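# Unload three plates from tray onto table, unstacked

## Task

Lift each of the three plates out of the tray and set it down on the table, with no plate lying on another, and leave the tray as it was at the start. A plate counts only if it stays where it is without the robot holding it. At the end, switch suction off and move the tool away.

## Robot and tools

ROBOT. There is one arm, a six-joint UR7e-type arm with a suction cup instead of fingers. The reported cup point is the centre of the cup rim (29 mm across) when nothing touches it, and the cup points along the cup point's own +z axis. From about 7 cm behind the rim the tool body and its camera stick out up to about 8 cm sideways, so leave room when reaching into or beside the tray.

FRAMES. Results give the cup point in the scene frame: position in metres, orientation as a quaternion in w,x,y,z order, plus linear (m/s) and angular (rad/s) velocity. The origin sits on the table top under the arm base, +z is up, and +y is to the left when facing along +x. Motion commands, however, are written in the cup point's own axes, not the scene frame.

execute_actions. The argument actions is a list holding one item or nothing. An empty list sends nothing and returns the state with pictures. An action item is {"rows": [...], "steps": n}: up to 15 rows, n from 4 to 15 (default 15), each step lasting 1/30 s; row k is used on step k, and the final row repeats if steps outnumber rows. A wait item is {"steps": n} with n up to 300, counted from the previous result. Set pictures true to get camera images with a non-empty call.

ROW LAYOUT (used by both execute_actions and move). Seven numbers, each in [-1, 1]: dx, dy, dz, rx, ry, rz, suction. The first six are an offset, not a pose: they give the target relative to the cup point's pose in the latest result showing it (or, before any such result in the scene and for the second and later calls in one reply, relative to where the arm is when the action starts), expressed in the cup point's axes. Every row is relative to that same reference, not to the row before. 1.0 equals 0.6 m for dx, dy, dz and 180 degrees for the rotation; rx, ry, rz form one rotation vector. So dz = +0.05 moves the cup 30 mm further along the direction it faces. All zeros is not a pause: it pulls the arm back to the reference pose. Suction: 1 asks for full vacuum (about 55 kPa below ambient), smaller values ask for that fraction, and 0.05 or less switches it off; the setting persists until changed.

move. target is one seven-number row as above (offset from the same reference). The cup point follows a straight path lasting 0.5 to 10 s (longer ones get cut off at 10 s). speed is the path's top speed in m/s, 0.002 to 0.5, default 0.25; rotation is capped at twice that in rad/s. The path ignores obstacles, and the arm can lag, drift, or overshoot the speed, most of all near full reach. Optional stop_force, 9 to 40 N, ends the path when the wrist sensor sees that much extra push opposing the motion for two steps running (or saturates); the arm then backs up two steps and holds. Use it only with slow moves and no rotation, not before 0.2 s into the scene, and omit it when moving away from something you are pressing. The result adds a move: line with the ending (done, off_target, moving, held, fault, contact) and any limits (paced = command clipped, held = some steps blocked), plus distance to target.

Other tools. wait(seconds 0 to 10) lets time pass without new commands. zoom_image(camera, region [x0, y0, x1, y1] in pixels, at most 504 by 504) enlarges part of the latest image of cam_high (896x504), cam_low (896x504) or cam_wrist (616x616 fisheye). read_manual returns licence text only. finished_scene(scene) ends the current scene irreversibly and reports success.

TIMING AND LIMITS. Each step the command is clipped to within 100 mm and 16 degrees of the measured pose, and motion trails commands by about 0.17 s, so big moves may not finish within one call; compare the result pose and send the remainder. The last 4 steps of an action run after its result is taken. The simulation keeps running while you compose the next call. A "pose unreachable" line or HELD marks means a clearance check altered or blocked the command. A Hand target line shows where the controller is heading.

RESULT READINGS. Wrist force and torque are in the cup point's axes, noisy (offset up to ~4 N, noise up to ~2.4 N), saturating near 50 N; pressing on a surface gives a force pointing back into the arm. suction_measured shows achieved vacuum: near 0 means no seal; a good seal settles within 0.15 below the command. part_present turns 1 at 0.50 and back to 0 below 0.45.

GRIPPING. Switch suction on and press the whole rim flat onto a smooth plate surface, away from edges, holes or seams. Under vacuum the cup shortens, so a held plate sits up to about 10 mm closer than the cup point suggests. To release, lower the plate until it rests on the table, turn suction off, then back off at least 15 mm. If the cup seals onto the table, turn suction off to free it.

AVOID. The arm is stiff: pressing even slightly past contact on something firm can trigger a fault. Joint torque at its load limit (138 N m for the three large joints, 25.7 N m for the wrists) or 150 N of outside force stops the arm for 10 s and drops the rest of the call. Approach slowly, use stop_force for touches, don't drop, slide or slam plates, don't disturb or shift the tray, and never push anything off the table, which ends the scene. Holding loads heats motors: a MOTOR HOT warning appears at 70 °C and brakes engage at 85 °C. Loose objects may occasionally get a brief shove from outside.

Each tool is called after ">>>" as a command line: name --argument value for each argument, lists and objects as JSON in quotes; but a table of rows of numbers goes row by row, as --pt "numbers of a row", without its own name.

## Session

>>> execute_actions --actions '[]'

Scene clock: 0.00 s of 7200.00 s.
end_effector_position=(+0.4298, -0.0084, +0.3181) suction_measured=0.00 part_present=0 end_effector_quat_wxyz=(+0.000, +0.009, +1.000, +0.001) end_effector_velocity=(-0.001, +0.000, -0.001) end_effector_angular_velocity=(+0.000, +0.002, +0.000)
Joint positions: [-0.317 -1.723  2.041 -1.89  -1.569 -0.318]
Joint velocities: [ 0.     0.     0.002 -0.    -0.     0.   ]
Wrist force (N, on the end effector, along its own x y z axes, offset not removed): no reading
Wrist torque (N m, same axes, about the end effector's origin, offset not removed): no reading
Hand target: +0.430, -0.008, +0.318; +0.000, +0.009, +1.000, +0.001
camera_calibration (this result's frames):
cam_wrist: T_world_to_cam=[[0.0277792, -0.999483, 0.0161728, -0.0228111], [-0.930235, -0.0199254, 0.366424, 0.289093], [-0.365912, -0.0252235, -0.930307, 0.559349], [0, 0, 0, 1]] pos_world=[0.474231, -0.00293029, 0.414805]

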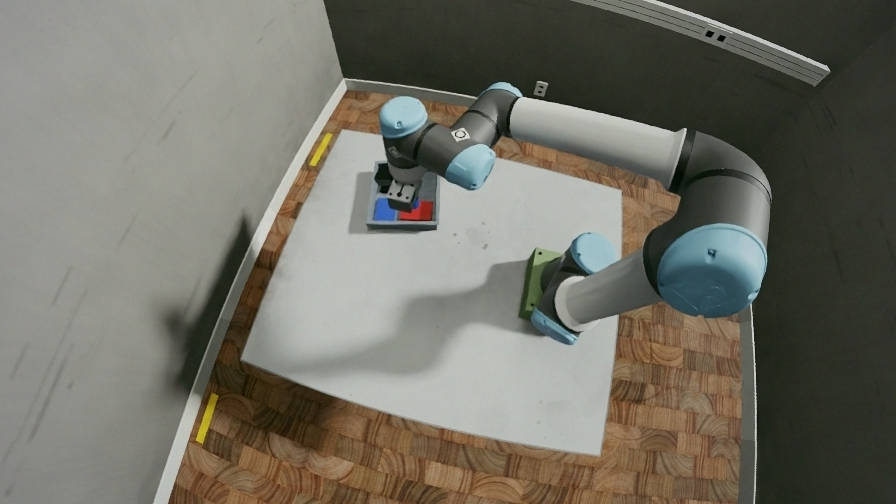

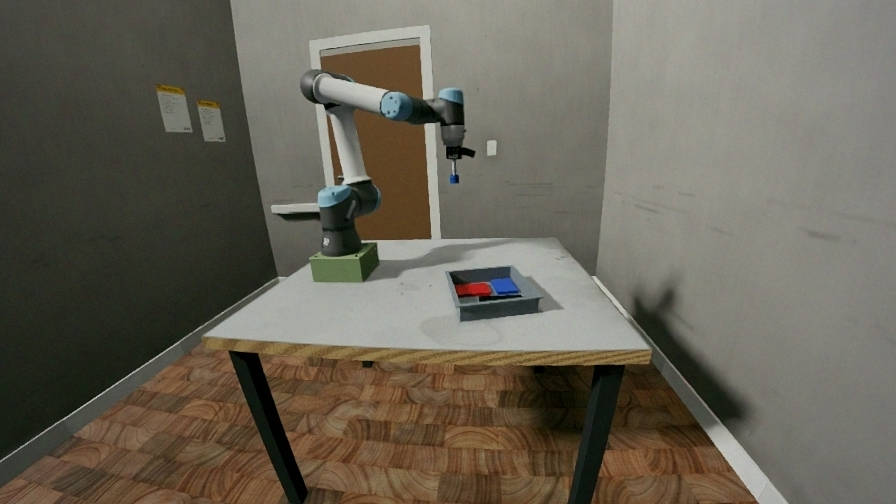

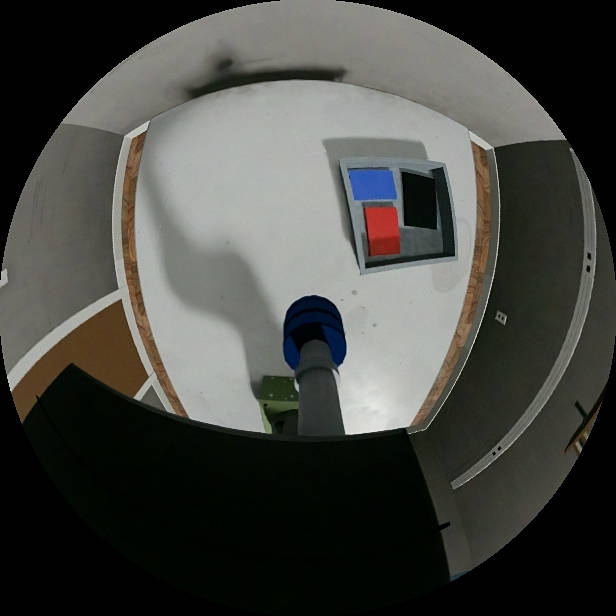

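>>> zoom_image --camera "cam_wrist" --region '[325, 140, 475, 290]'

>>> zoom_image --camera "cam_low" --region '[435, 255, 555, 330]'

>>> zoom_image --camera "cam_wrist" --region '[250, 280, 430, 460]'

Region (325, 140, 475, 290) of cam_wrist's 616x616 image, scaled by 3.360, with more detail than that image has.

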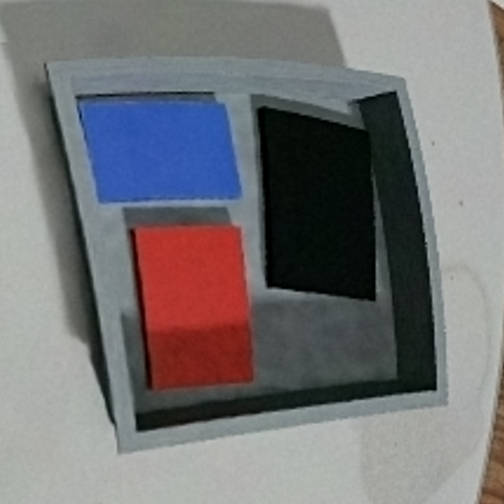

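Region (435, 255, 555, 330) of cam_low's 896x504 image, scaled by 4.200, with more detail than that image has; it fills the top 315 rows of this view, and the rest is white.

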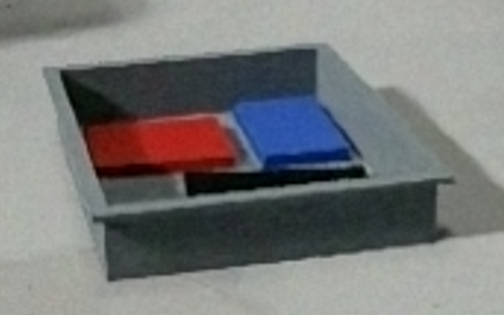

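Region (250, 280, 430, 460) of cam_wrist's 616x616 image, scaled by 2.800, with more detail than that image has.

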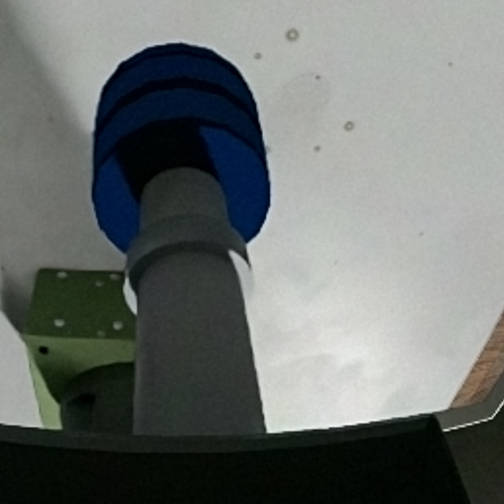

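>>> execute_actions --actions '[{"rows": [[-0.0004,-0.0011,0.0012,0,0,0,-1],[-0.0016,-0.0045,0.0046,0,0,0,-1],[-0.0036,-0.01,0.0104,0,0,0,-1],[-0.0063,-0.0176,0.0183,0,0,0,-1],[-0.0096,-0.0271,0.0285,0,0,0,-1],[-0.0137,-0.0384,0.0407,0,0,0,-1],[-0.0183,-0.0513,0.0548,0,0,0,-1],[-0.0234,-0.0655,0.0707,0,0,0,-1],[-0.0288,-0.0809,0.0884,0,0,0,-1],[-0.0346,-0.0971,0.1076,0,0,0,-1],[-0.0406,-0.1139,0.1281,0,0,0,-1],[-0.0467,-0.1311,0.1497,0,0,0,-1],[-0.0528,-0.1482,0.1724,0,0,0,-1],[-0.0588,-0.165,0.1957,0,0,0,-1],[-0.0646,-0.1812,0.2196,0,0,0,-1]], "steps": 15}]'

>>> execute_actions --actions '[{"rows": [[-0.0299,-0.0839,0.115,0,0,0,-1],[-0.035,-0.0982,0.1394,0,0,0,-1],[-0.0396,-0.1111,0.1636,0,0,0,-1],[-0.0436,-0.1224,0.1876,0,0,0,-1],[-0.047,-0.1319,0.2109,0,0,0,-1],[-0.0497,-0.1395,0.2336,0,0,0,-1],[-0.0517,-0.145,0.2552,0,0,0,-1],[-0.0529,-0.1483,0.2757,0,0,0,-1],[-0.0533,-0.1495,0.2949,0,0,0,-1],[-0.0533,-0.1495,0.3125,0,0,0,-1],[-0.0533,-0.1495,0.3285,0,0,0,-1],[-0.0533,-0.1495,0.3426,0,0,0,1],[-0.0533,-0.1495,0.3548,0,0,0,1],[-0.0533,-0.1495,0.3649,0,0,0,1],[-0.0533,-0.1495,0.3729,0,0,0,1]], "steps": 15}]' --pictures true

Scene clock: 11.93 s of 7200.00 s.
end_effector_position=(+0.4372, -0.0396, +0.2841) suction_measured=0.00 part_present=0 end_effector_quat_wxyz=(-0.003, +0.010, +1.000, +0.001) end_effector_velocity=(+0.038, -0.205, -0.233) end_effector_angular_velocity=(+0.008, +0.052, -0.015)
Joint positions: [-0.381 -1.663  2.081 -1.985 -1.571 -0.38 ]
Joint velocities: [-0.408  0.427  0.254 -0.631 -0.015 -0.392]
Wrist force (N, on the end effector, along its own x y z axes, offset not removed): [2.1 -1.7 -0.6]
Wrist torque (N m, same axes, about the end effector's origin, offset not removed): [-0.37 -0.32 -0.13]
Steps of this call (steps 1 to 90: nothing new was sent; then 8.57 s passed at rest; steps 91 to 101: the first 11 steps of this action). Readings (end_effector_position | what the end effector reports):
91: (+0.4298, -0.0084, +0.3181) | suction_measured=0.00 part_present=0
92: (+0.4298, -0.0085, +0.3180) | suction_measured=0.00 part_present=0
94: (+0.4303, -0.0100, +0.3165) | suction_measured=0.00 part_present=0
98: (+0.4334, -0.0220, +0.3036) | suction_measured=0.00 part_present=0
101: the state above

Scene clock: 12.43 s of 7200.00 s.
end_effector_position=(+0.4519, -0.1439, +0.1151) suction_measured=0.00 part_present=0 end_effector_quat_wxyz=(-0.015, +0.011, +1.000, +0.006) end_effector_velocity=(+0.028, -0.090, -0.363) end_effector_angular_velocity=(+0.016, +0.011, +0.006)
Joint positions: [-0.572 -1.28   2.189 -2.451 -1.577 -0.567]
Joint velocities: [-0.132  0.933  0.096 -1.012  0.003 -0.138]
Wrist force (N, on the end effector, along its own x y z axes, offset not removed): [1.3 -2.4 1.2]
Wrist torque (N m, same axes, about the end effector's origin, offset not removed): [-0.34 -0.22 -0.29]
Off your previous action's commanded pose: 0.080 m, 1 deg at its last step (step 4 of this call).
Steps of this call (steps 1 to 4: the last 4 steps of your previous action; steps 5 to 15: the first 11 steps of this action, its rows measured from where the robot was after step 4). Readings (end_effector_position | what the end effector reports):
4: (+0.4429, -0.0714, +0.2468) | suction_measured=0.00 part_present=0
5: (+0.4443, -0.0801, +0.2358) | suction_measured=0.00 part_present=0
6: (+0.4451, -0.0884, +0.2246) | suction_measured=0.00 part_present=0
8: (+0.4458, -0.1040, +0.2017) | suction_measured=0.00 part_present=0
12: (+0.4488, -0.1310, +0.1525) | suction_measured=0.00 part_present=0
15: the state above
camera_calibration (this result's frames):
cam_wrist: T_world_to_cam=[[0.0232207, -0.999715, 0.00562293, -0.152357], [-0.918875, -0.0191265, 0.394086, 0.373166], [-0.393866, -0.0143177, -0.919056, 0.388072], [0, 0, 0, 1]] pos_world=[0.499279, -0.13962, 0.210458]

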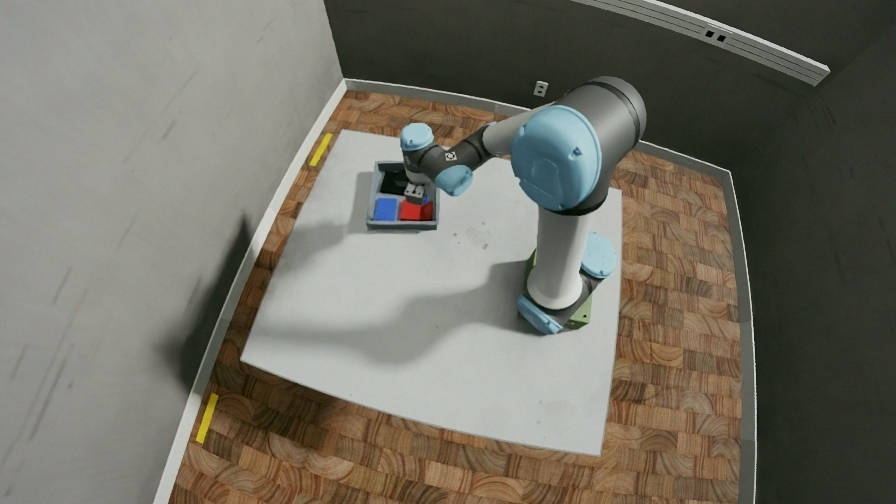

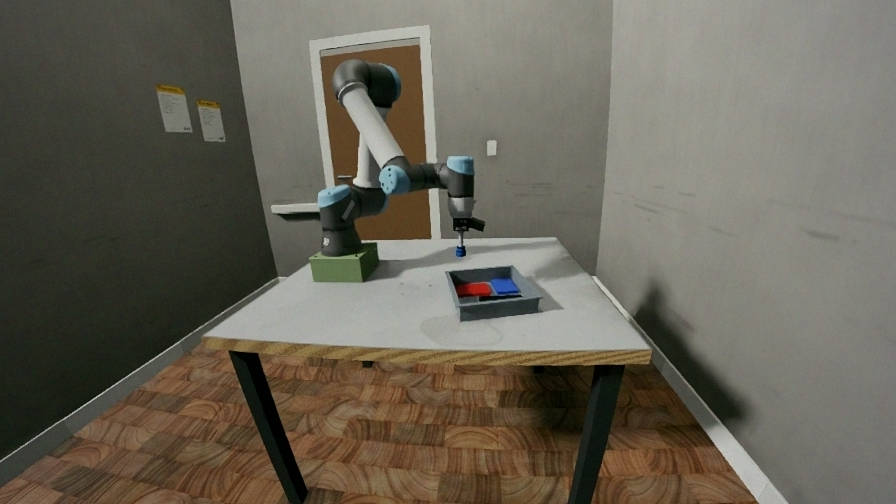

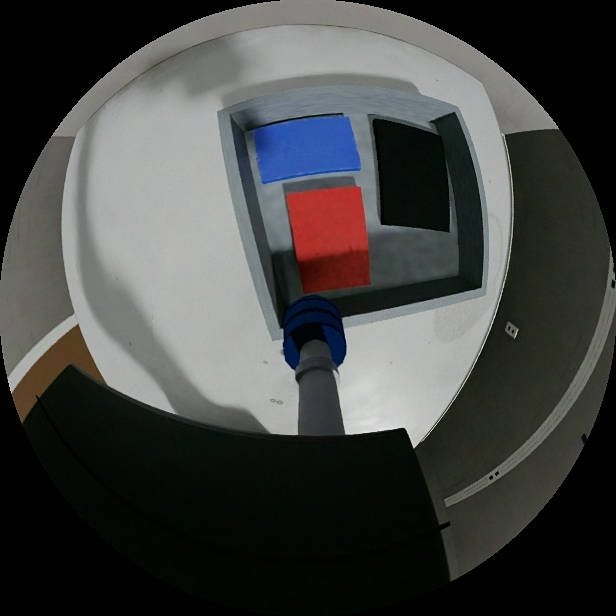

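>>> execute_actions --actions '[]'

Scene clock: 13.43 s of 7200.00 s.
end_effector_position=(+0.4615, -0.1571, +0.0297) suction_measured=0.00 part_present=0 end_effector_quat_wxyz=(-0.010, +0.010, +1.000, +0.004) end_effector_velocity=(-0.000, -0.000, -0.000) end_effector_angular_velocity=(+0.000, +0.000, -0.001)
Joint positions: [-0.585 -1.049  2.193 -2.695 -1.575 -0.582]
Joint velocities: [-0.001 -0.     0.001 -0.    -0.     0.001]
Wrist force (N, on the end effector, along its own x y z axes, offset not removed): [2.1 0.1 2.6]
Wrist torque (N m, same axes, about the end effector's origin, offset not removed): [-0.05 -0.34 -0.17]
Hand target: +0.461, -0.157, +0.030; -0.010, +0.010, +1.000, +0.004
Off the commanded pose: 0.012 m, 1 deg.
Kept back: nothing.
Steps of this call (steps 1 to 4: the last 4 steps of your previous action; steps 5 to 30: nothing new was sent). Readings (end_effector_position | what the end effector reports):
1: (+0.4530, -0.1467, +0.1031) | suction_measured=0.00 part_present=0
2: (+0.4542, -0.1489, +0.0915) | suction_measured=0.00 part_present=0
4: (+0.4567, -0.1523, +0.0703) | suction_measured=0.00 part_present=0
8: (+0.4602, -0.1558, +0.0420) | suction_measured=0.00 part_present=0
30: the state above
camera_calibration (this result's frames):
cam_wrist: T_world_to_cam=[[0.0250798, -0.999648, 0.00869989, -0.166212], [-0.922571, -0.0197926, 0.38532, 0.417224], [-0.385012, -0.01769, -0.922742, 0.308679], [0, 0, 0, 1]] pos_world=[0.507933, -0.152435, 0.125512]

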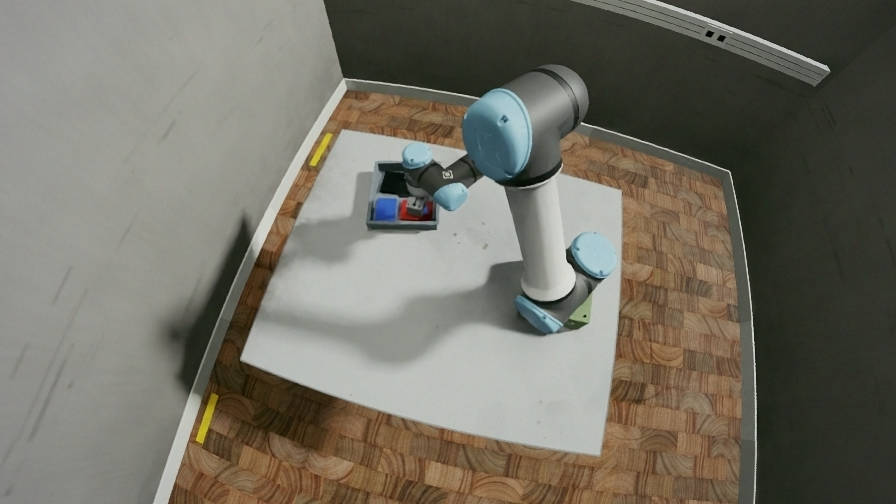

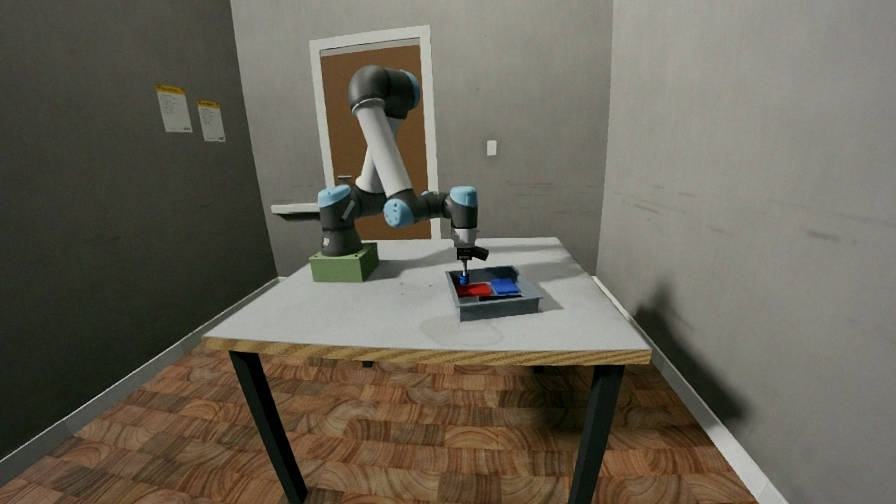

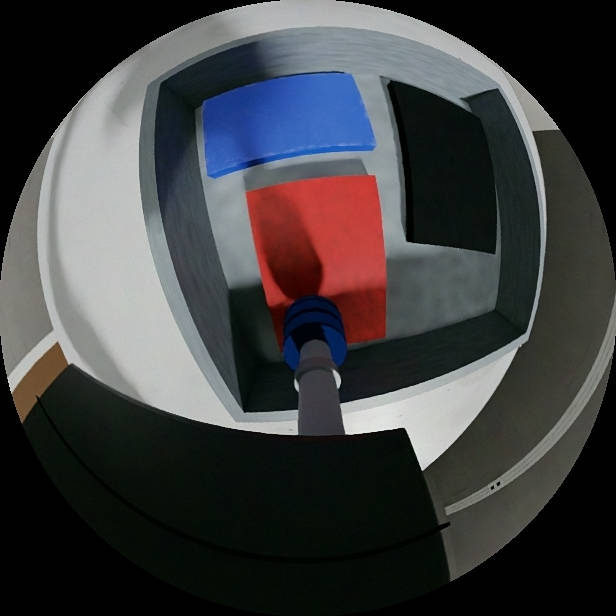

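>>> execute_actions --actions '[{"rows": [[-0.0013,-0.0004,0.0021,0.0001,-0.0002,0,1],[-0.0048,-0.0016,0.0043,0.0002,-0.0008,-0.0001,1],[-0.0099,-0.0033,0.0064,0.0005,-0.0017,-0.0002,1],[-0.0160,-0.0053,0.0085,0.0008,-0.0027,-0.0003,1],[-0.0224,-0.0074,0.0107,0.0010,-0.0037,-0.0003,1],[-0.0285,-0.0094,0.0128,0.0013,-0.0047,-0.0004,1],[-0.0336,-0.0111,0.0149,0.0016,-0.0056,-0.0005,1],[-0.0371,-0.0123,0.0171,0.0017,-0.0062,-0.0006,1],[-0.0384,-0.0127,0.0192,0.0018,-0.0064,-0.0006,1],[-0.0384,-0.0127,0.0213,0.0018,-0.0064,-0.0006,1],[-0.0384,-0.0127,0.0235,0.0018,-0.0064,-0.0006,1],[-0.0384,-0.0127,0.0256,0.0018,-0.0064,-0.0006,1],[-0.0384,-0.0127,0.0277,0.0018,-0.0064,-0.0006,1],[-0.0384,-0.0127,0.0299,0.0018,-0.0064,-0.0006,1],[-0.0384,-0.0127,0.0320,0.0018,-0.0064,-0.0006,1]], "steps": 15}]'

>>> execute_actions --actions '[{"steps": 16}]'

Scene clock: 15.30 s of 7200.00 s.
end_effector_position=(+0.4785, -0.1631, +0.0208) suction_measured=0.00 part_present=0 end_effector_quat_wxyz=(-0.002, +0.010, +1.000, +0.002) end_effector_velocity=(+0.046, -0.017, -0.039) end_effector_angular_velocity=(-0.011, -0.039, +0.003)
Joint positions: [-0.578 -1.004  2.152 -2.714 -1.57  -0.576]
Joint velocities: [ 0.018  0.156 -0.115 -0.08   0.013  0.015]
Wrist force (N, on the end effector, along its own x y z axes, offset not removed): [1.7 -0.7 1.3]
Wrist torque (N m, same axes, about the end effector's origin, offset not removed): [-0.03 -0.33 -0.28]
Steps of this call (steps 1 to 45: nothing new was sent; steps 46 to 56: the first 11 steps of this action). Readings (end_effector_position | what the end effector reports):
46: (+0.4615, -0.1571, +0.0297) | suction_measured=0.00 part_present=0
47: (+0.4616, -0.1572, +0.0295) | suction_measured=0.00 part_present=0
49: (+0.4631, -0.1578, +0.0284) | suction_measured=0.00 part_present=0
53: (+0.4718, -0.1608, +0.0245) | suction_measured=0.00 part_present=0
56: the state above

Scene clock: 15.83 s of 7200.00 s.
end_effector_position=(+0.4837, -0.1650, +0.0102) suction_measured=0.50 part_present=1 end_effector_quat_wxyz=(-0.000, +0.010, +1.000, +0.001) end_effector_velocity=(+0.000, -0.000, -0.001) end_effector_angular_velocity=(-0.000, -0.000, +0.000)
Joint positions: [-0.575 -0.971  2.139 -2.739 -1.569 -0.575]
Joint velocities: [ 0.001  0.004 -0.001 -0.003 -0.     0.   ]
Wrist force (N, on the end effector, along its own x y z axes, offset not removed): [2.1 -0.5 1.3]
Wrist torque (N m, same axes, about the end effector's origin, offset not removed): [-0.13 -0.34 -0.16]
Hand target: +0.484, -0.165, +0.010; -0.000, +0.010, +1.000, +0.001
Off the commanded pose: 0.000 m, 0 deg.
Kept back: nothing.
Steps of this call (steps 1 to 4: the last 4 steps of your previous action; steps 5 to 16: nothing new was sent). Readings (end_effector_position | what the end effector reports):
1: (+0.4799, -0.1636, +0.0195) | suction_measured=0.00 part_present=0
2: (+0.4809, -0.1640, +0.0182) | suction_measured=0.00 part_present=0
4: (+0.4822, -0.1645, +0.0156) | suction_measured=0.00 part_present=0
8: (+0.4833, -0.1648, +0.0118) | suction_measured=0.16 part_present=0
16: the state above

>>> move --target '[0,0,-0.1165,0,0,0,1]' --speed 0.2

>>> move --target '[0.0615,0.2375,0.015,0,0,0,1]' --speed 0.3

Scene clock: 17.03 s of 7200.00 s.
end_effector_position=(+0.4839, -0.1651, +0.0799) suction_measured=0.98 part_present=1 end_effector_quat_wxyz=(-0.000, +0.009, +1.000, +0.001) end_effector_velocity=(-0.000, +0.001, +0.003) end_effector_angular_velocity=(+0.001, +0.000, +0.001)
Joint positions: [-0.576 -1.141  2.126 -2.556 -1.568 -0.575]
Joint velocities: [ 0.001 -0.006 -0.001  0.008  0.001 -0.   ]
Wrist force (N, on the end effector, along its own x y z axes, offset not removed): [3.4 -1.8 1.4]
Wrist torque (N m, same axes, about the end effector's origin, offset not removed): [-0.23 -0.54 -0.10]
Hand target: +0.484, -0.165, +0.080; -0.000, +0.010, +1.000, +0.001
Off the commanded pose: 0.000 m, 0 deg.
Kept back: nothing.
move: done
camera_calibration (this result's frames):
cam_wrist: T_world_to_cam=[[0.0267198, -0.999528, 0.0151682, -0.176503], [-0.930039, -0.0192935, 0.366954, 0.423586], [-0.366488, -0.023912, -0.930115, 0.354044], [0, 0, 0, 1]] pos_world=[0.528421, -0.159782, 0.176543]

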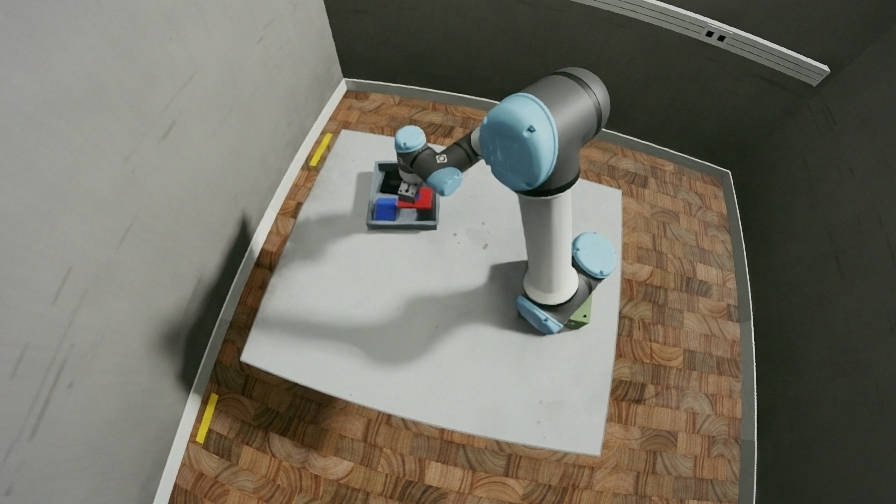

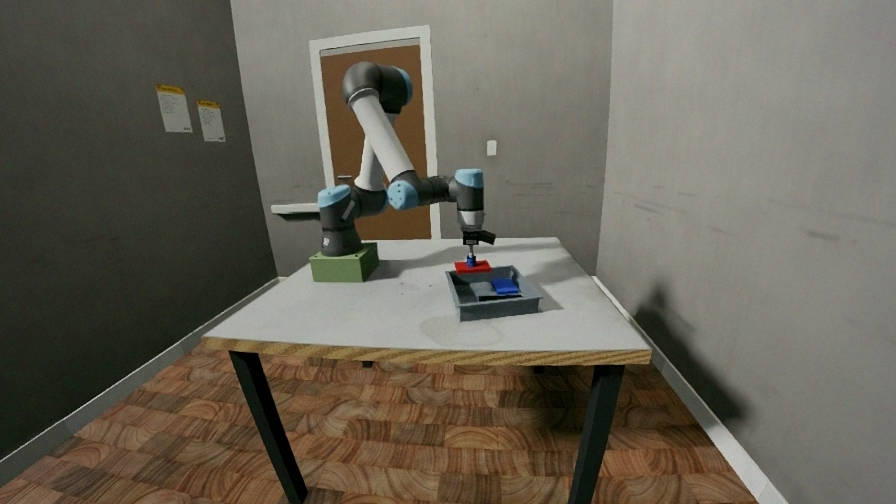

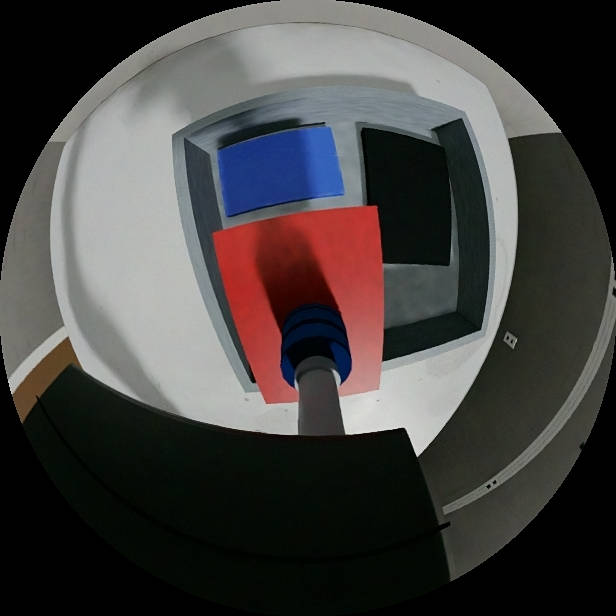

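Scene clock: 18.20 s of 7200.00 s.
end_effector_position=(+0.4500, -0.0219, +0.0712) suction_measured=0.99 part_present=1 end_effector_quat_wxyz=(-0.000, +0.009, +1.000, +0.002) end_effector_velocity=(+0.000, +0.002, +0.000) end_effector_angular_velocity=(-0.000, -0.000, +0.001)
Joint positions: [-0.332 -1.214  2.302 -2.659 -1.568 -0.332]
Joint velocities: [ 0.005 -0.     0.    -0.001 -0.     0.005]
Wrist force (N, on the end effector, along its own x y z axes, offset not removed): [1.8 0.0 1.8]
Wrist torque (N m, same axes, about the end effector's origin, offset not removed): [-0.07 -0.24 -0.23]
Hand target: +0.450, -0.022, +0.071; -0.000, +0.009, +1.000, +0.002
Off the commanded pose: 0.000 m, 0 deg.
Kept back: nothing.
move: done
camera_calibration (this result's frames):
cam_wrist: T_world_to_cam=[[0.0267713, -0.999534, 0.0146422, -0.0323341], [-0.929957, -0.0195294, 0.367148, 0.3979], [-0.366691, -0.0234456, -0.930047, 0.337088], [0, 0, 0, 1]] pos_world=[0.494503, -0.016645, 0.167893]

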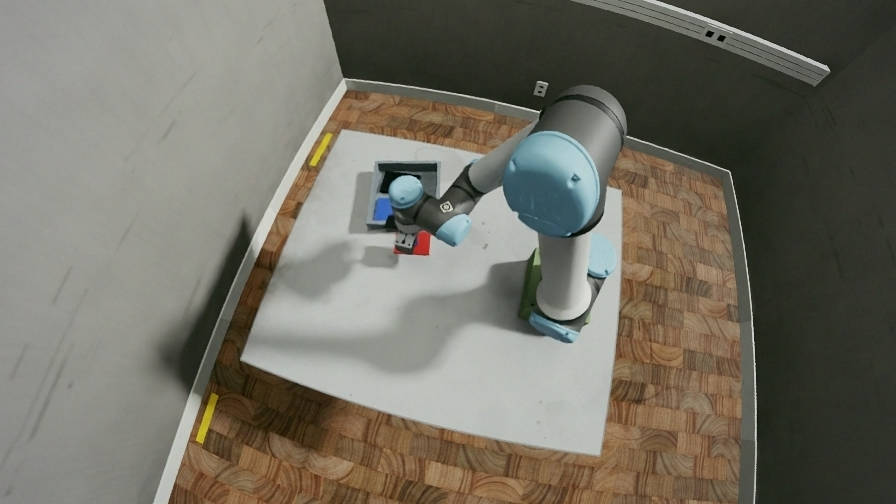

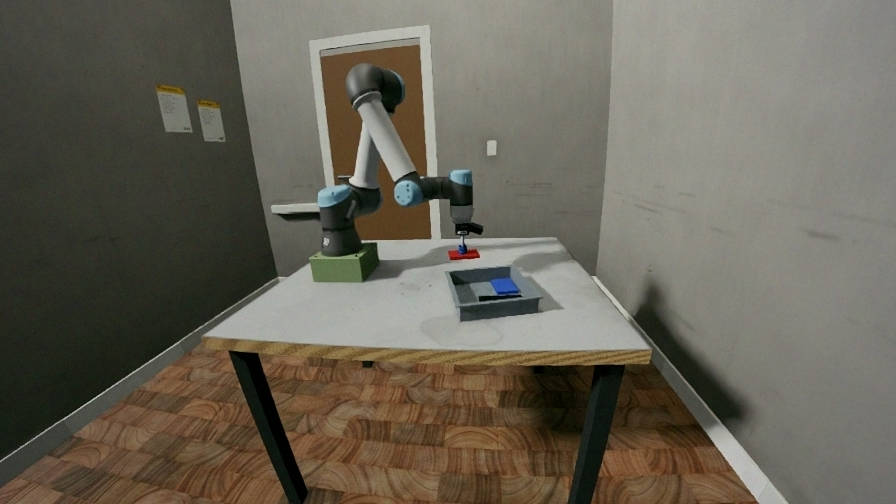

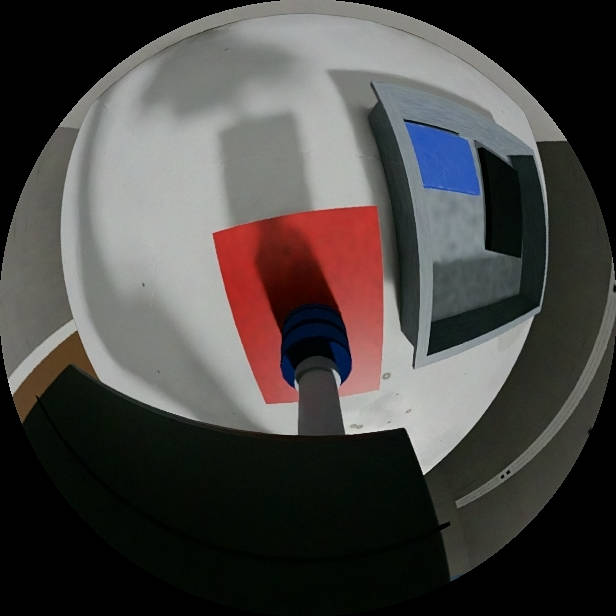

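>>> move --target '[0,0,0.112,0,0,0,1]' --speed 0.15

>>> move --target '[0,0,0.015,0,0,0,1]' --speed 0.005 --stop_force 9

Scene clock: 19.47 s of 7200.00 s.
end_effector_position=(+0.4498, -0.0218, +0.0042) suction_measured=0.99 part_present=1 end_effector_quat_wxyz=(-0.000, +0.009, +1.000, +0.002) end_effector_velocity=(-0.000, +0.000, -0.002) end_effector_angular_velocity=(-0.000, +0.001, -0.001)
Joint positions: [-0.332 -1.016  2.312 -2.867 -1.568 -0.331]
Joint velocities: [ 0.     0.006  0.001 -0.006 -0.     0.001]
Wrist force (N, on the end effector, along its own x y z axes, offset not removed): [3.2 0.5 2.7]
Wrist torque (N m, same axes, about the end effector's origin, offset not removed): [0.03 -0.42 -0.12]
Hand target: +0.450, -0.022, +0.004; -0.000, +0.009, +1.000, +0.002
Off the commanded pose: 0.000 m, 0 deg.
Kept back: nothing.
move: done
camera_calibration (this result's frames):
cam_wrist: T_world_to_cam=[[0.0267586, -0.999534, 0.014702, -0.0312183], [-0.929926, -0.0194936, 0.367229, 0.422341], [-0.366771, -0.0234983, -0.930014, 0.2747], [0, 0, 0, 1]] pos_world=[0.494333, -0.0165158, 0.100838]

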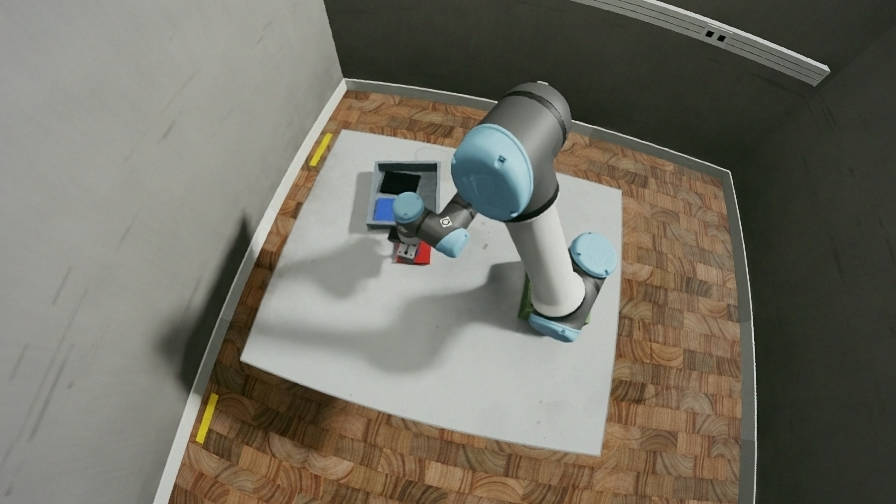

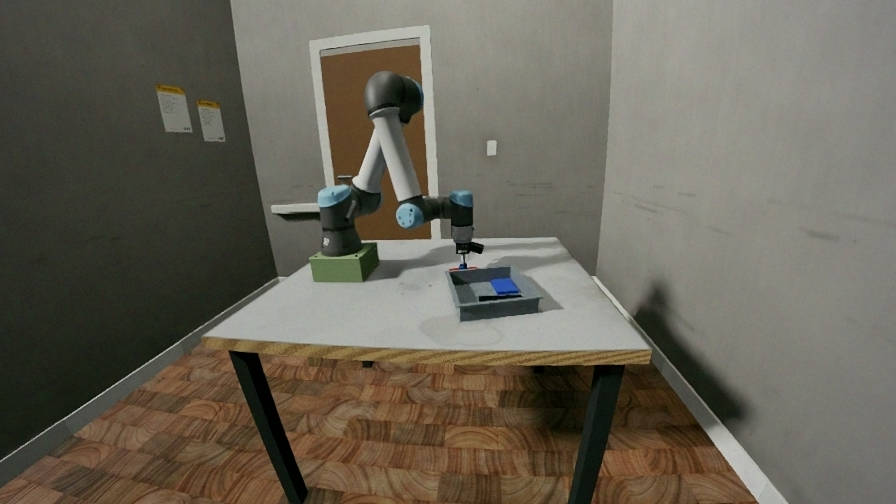

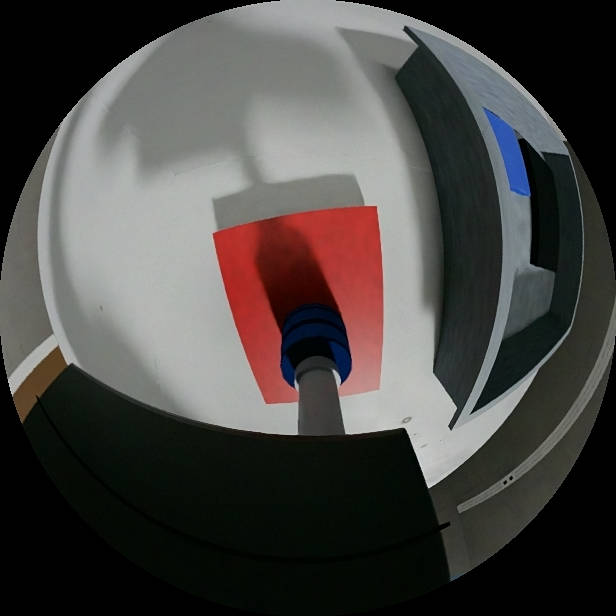

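Scene clock: 20.67 s of 7200.00 s.
end_effector_position=(+0.4498, -0.0218, +0.0001) suction_measured=0.99 part_present=1 end_effector_quat_wxyz=(-0.000, +0.009, +1.000, +0.002) end_effector_velocity=(-0.001, +0.001, +0.001) end_effector_angular_velocity=(+0.002, +0.003, +0.002)
Joint positions: [-0.332 -1.003  2.311 -2.879 -1.568 -0.331]
Joint velocities: [ 0.002 -0.004  0.001  0.006  0.001 -0.   ]
Wrist force (N, on the end effector, along its own x y z axes, offset not removed): [5.1 -2.3 -16.0]
Wrist torque (N m, same axes, about the end effector's origin, offset not removed): [-0.35 -0.78 -0.14]
Hand target: +0.450, -0.022, +0.000; -0.000, +0.009, +1.000, +0.002
Off the commanded pose: 0.005 m, 0 deg.
Kept back: nothing.
move: contact
camera_calibration (this result's frames):
cam_wrist: T_world_to_cam=[[0.0267605, -0.999533, 0.0147317, -0.0311705], [-0.929954, -0.0194863, 0.36716, 0.423886], [-0.366701, -0.0235252, -0.930041, 0.270898], [0, 0, 0, 1]] pos_world=[0.494368, -0.0165231, 0.0967714]

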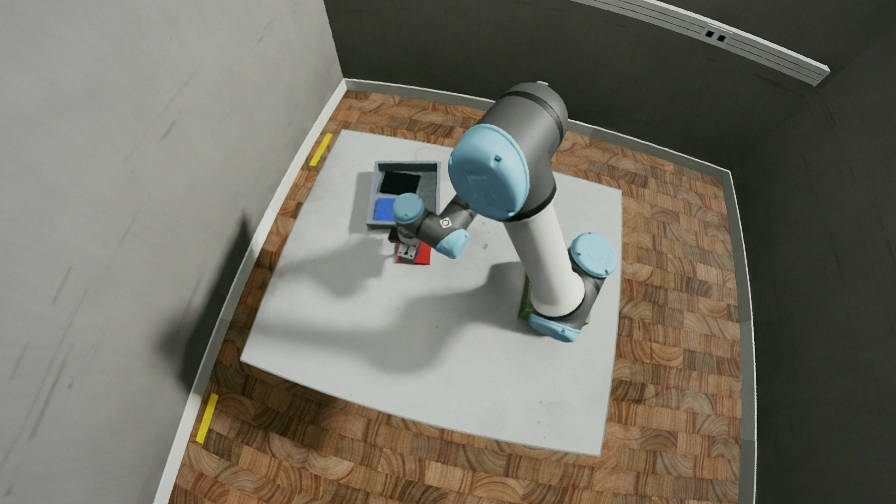

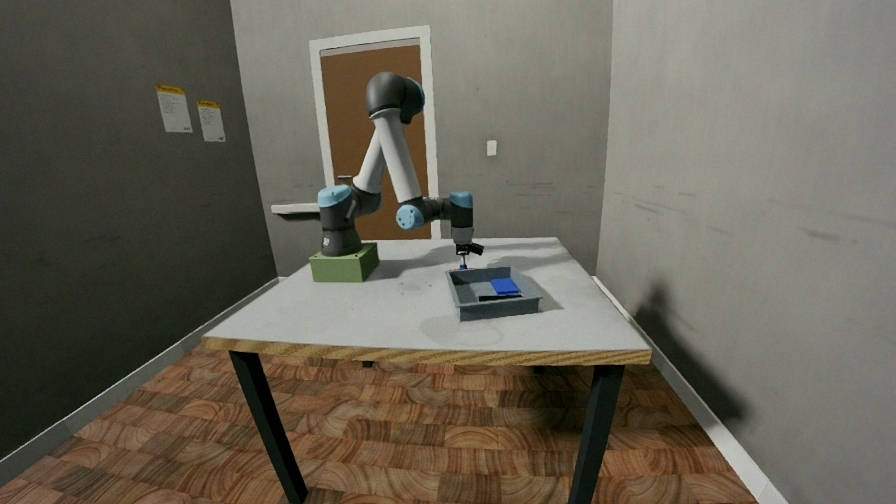

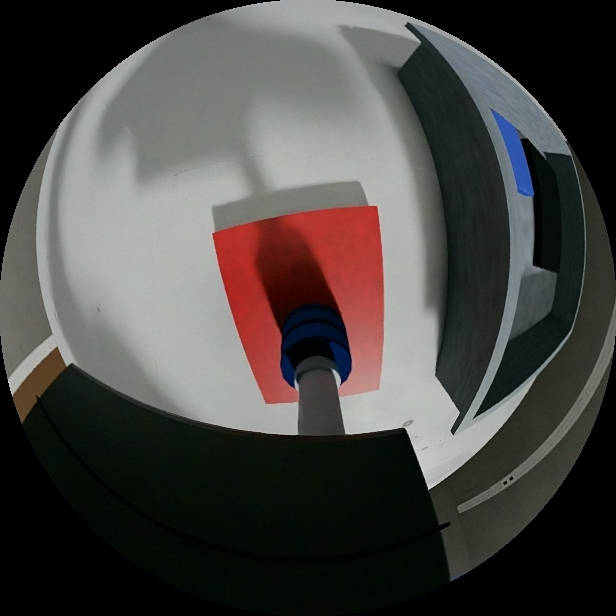

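>>> move --target '[0,0,-0.158,0,0,0,-1]' --speed 0.3

>>> move --target '[-0.2189,-0.1931,0.075,0,0,0,-1]' --speed 0.4

Scene clock: 22.03 s of 7200.00 s.
end_effector_position=(+0.4500, -0.0220, +0.0948) suction_measured=0.00 part_present=0 end_effector_quat_wxyz=(-0.000, +0.009, +1.000, +0.002) end_effector_velocity=(-0.000, -0.000, +0.002) end_effector_angular_velocity=(-0.000, +0.002, +0.001)
Joint positions: [-0.332 -1.278  2.29  -2.584 -1.568 -0.332]
Joint velocities: [-0.    -0.006 -0.002  0.009 -0.001 -0.001]
Wrist force (N, on the end effector, along its own x y z axes, offset not removed): [3.2 -0.9 1.5]
Wrist torque (N m, same axes, about the end effector's origin, offset not removed): [-0.02 -0.51 -0.23]
Hand target: +0.450, -0.022, +0.095; -0.000, +0.009, +1.000, +0.002
Off the commanded pose: 0.000 m, 0 deg.
Kept back: nothing.
move: done
camera_calibration (this result's frames):
cam_wrist: T_world_to_cam=[[0.0267626, -0.999533, 0.0147393, -0.0327468], [-0.930007, -0.0194887, 0.367025, 0.389359], [-0.366567, -0.0235302, -0.930094, 0.35894], [0, 0, 0, 1]] pos_world=[0.494559, -0.0166975, 0.191426]

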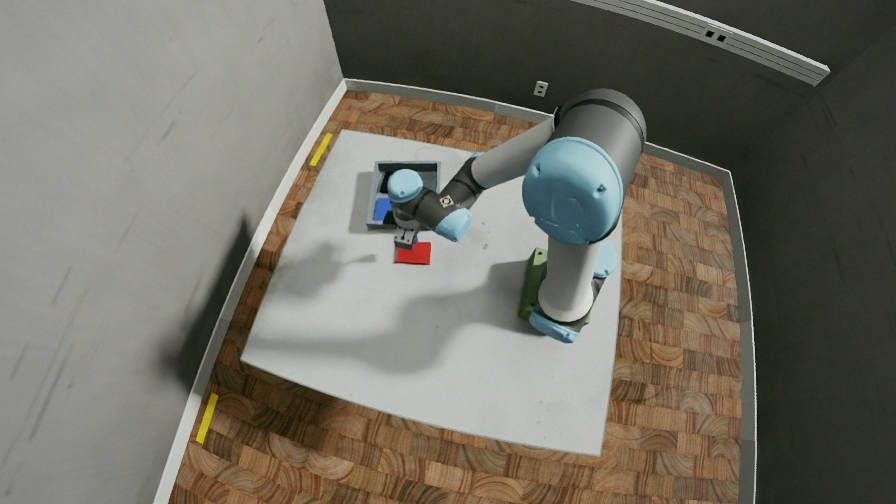

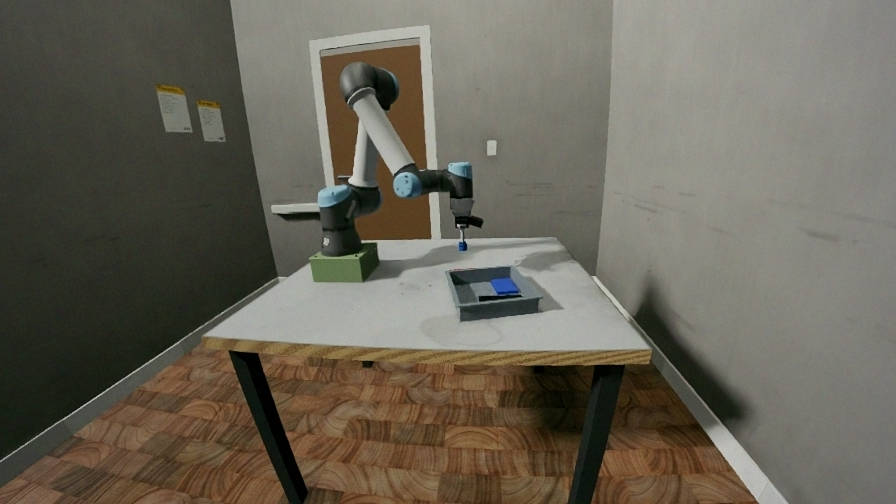

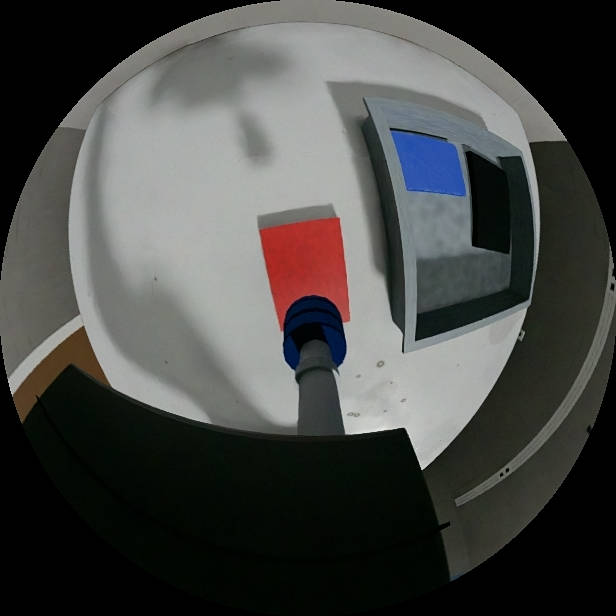

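Scene clock: 23.27 s of 7200.00 s.
end_effector_position=(+0.5787, -0.1404, +0.0493) suction_measured=0.00 part_present=0 end_effector_quat_wxyz=(-0.000, +0.009, +1.000, +0.002) end_effector_velocity=(+0.002, -0.001, -0.001) end_effector_angular_velocity=(-0.000, +0.001, +0.001)
Joint positions: [-0.447 -0.947  1.884 -2.507 -1.568 -0.446]
Joint velocities: [ 0.     0.004 -0.006  0.002 -0.001 -0.   ]
Wrist force (N, on the end effector, along its own x y z axes, offset not removed): [3.8 -0.1 0.3]
Wrist torque (N m, same axes, about the end effector's origin, offset not removed): [-0.09 -0.65 -0.21]
Hand target: +0.579, -0.140, +0.049; -0.000, +0.009, +1.000, +0.002
Off the commanded pose: 0.000 m, 0 deg.
Kept back: nothing.
move: done
camera_calibration (this result's frames):
cam_wrist: T_world_to_cam=[[0.0267555, -0.99953, 0.0149438, -0.153887], [-0.930083, -0.019412, 0.366835, 0.523446], [-0.366373, -0.0237138, -0.930166, 0.360915], [0, 0, 0, 1]] pos_world=[0.623195, -0.135095, 0.145992]

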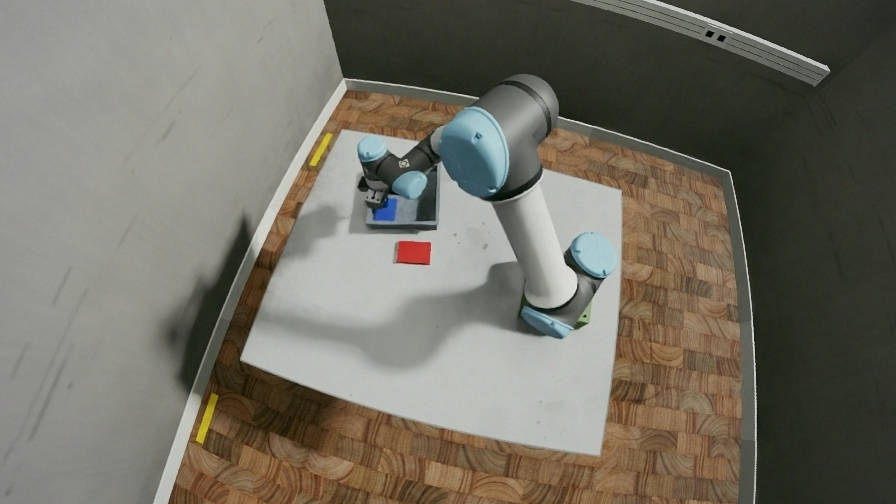

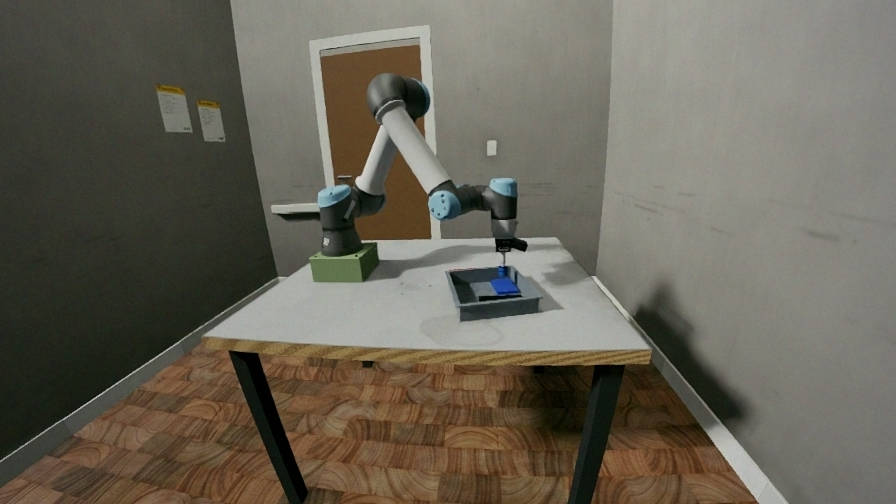

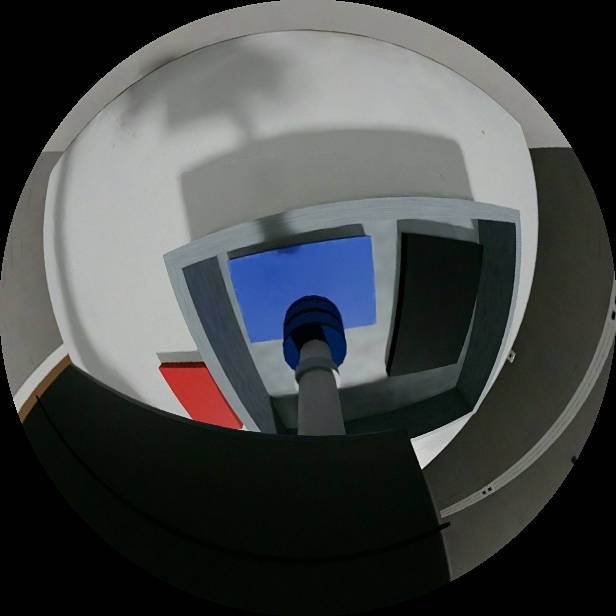

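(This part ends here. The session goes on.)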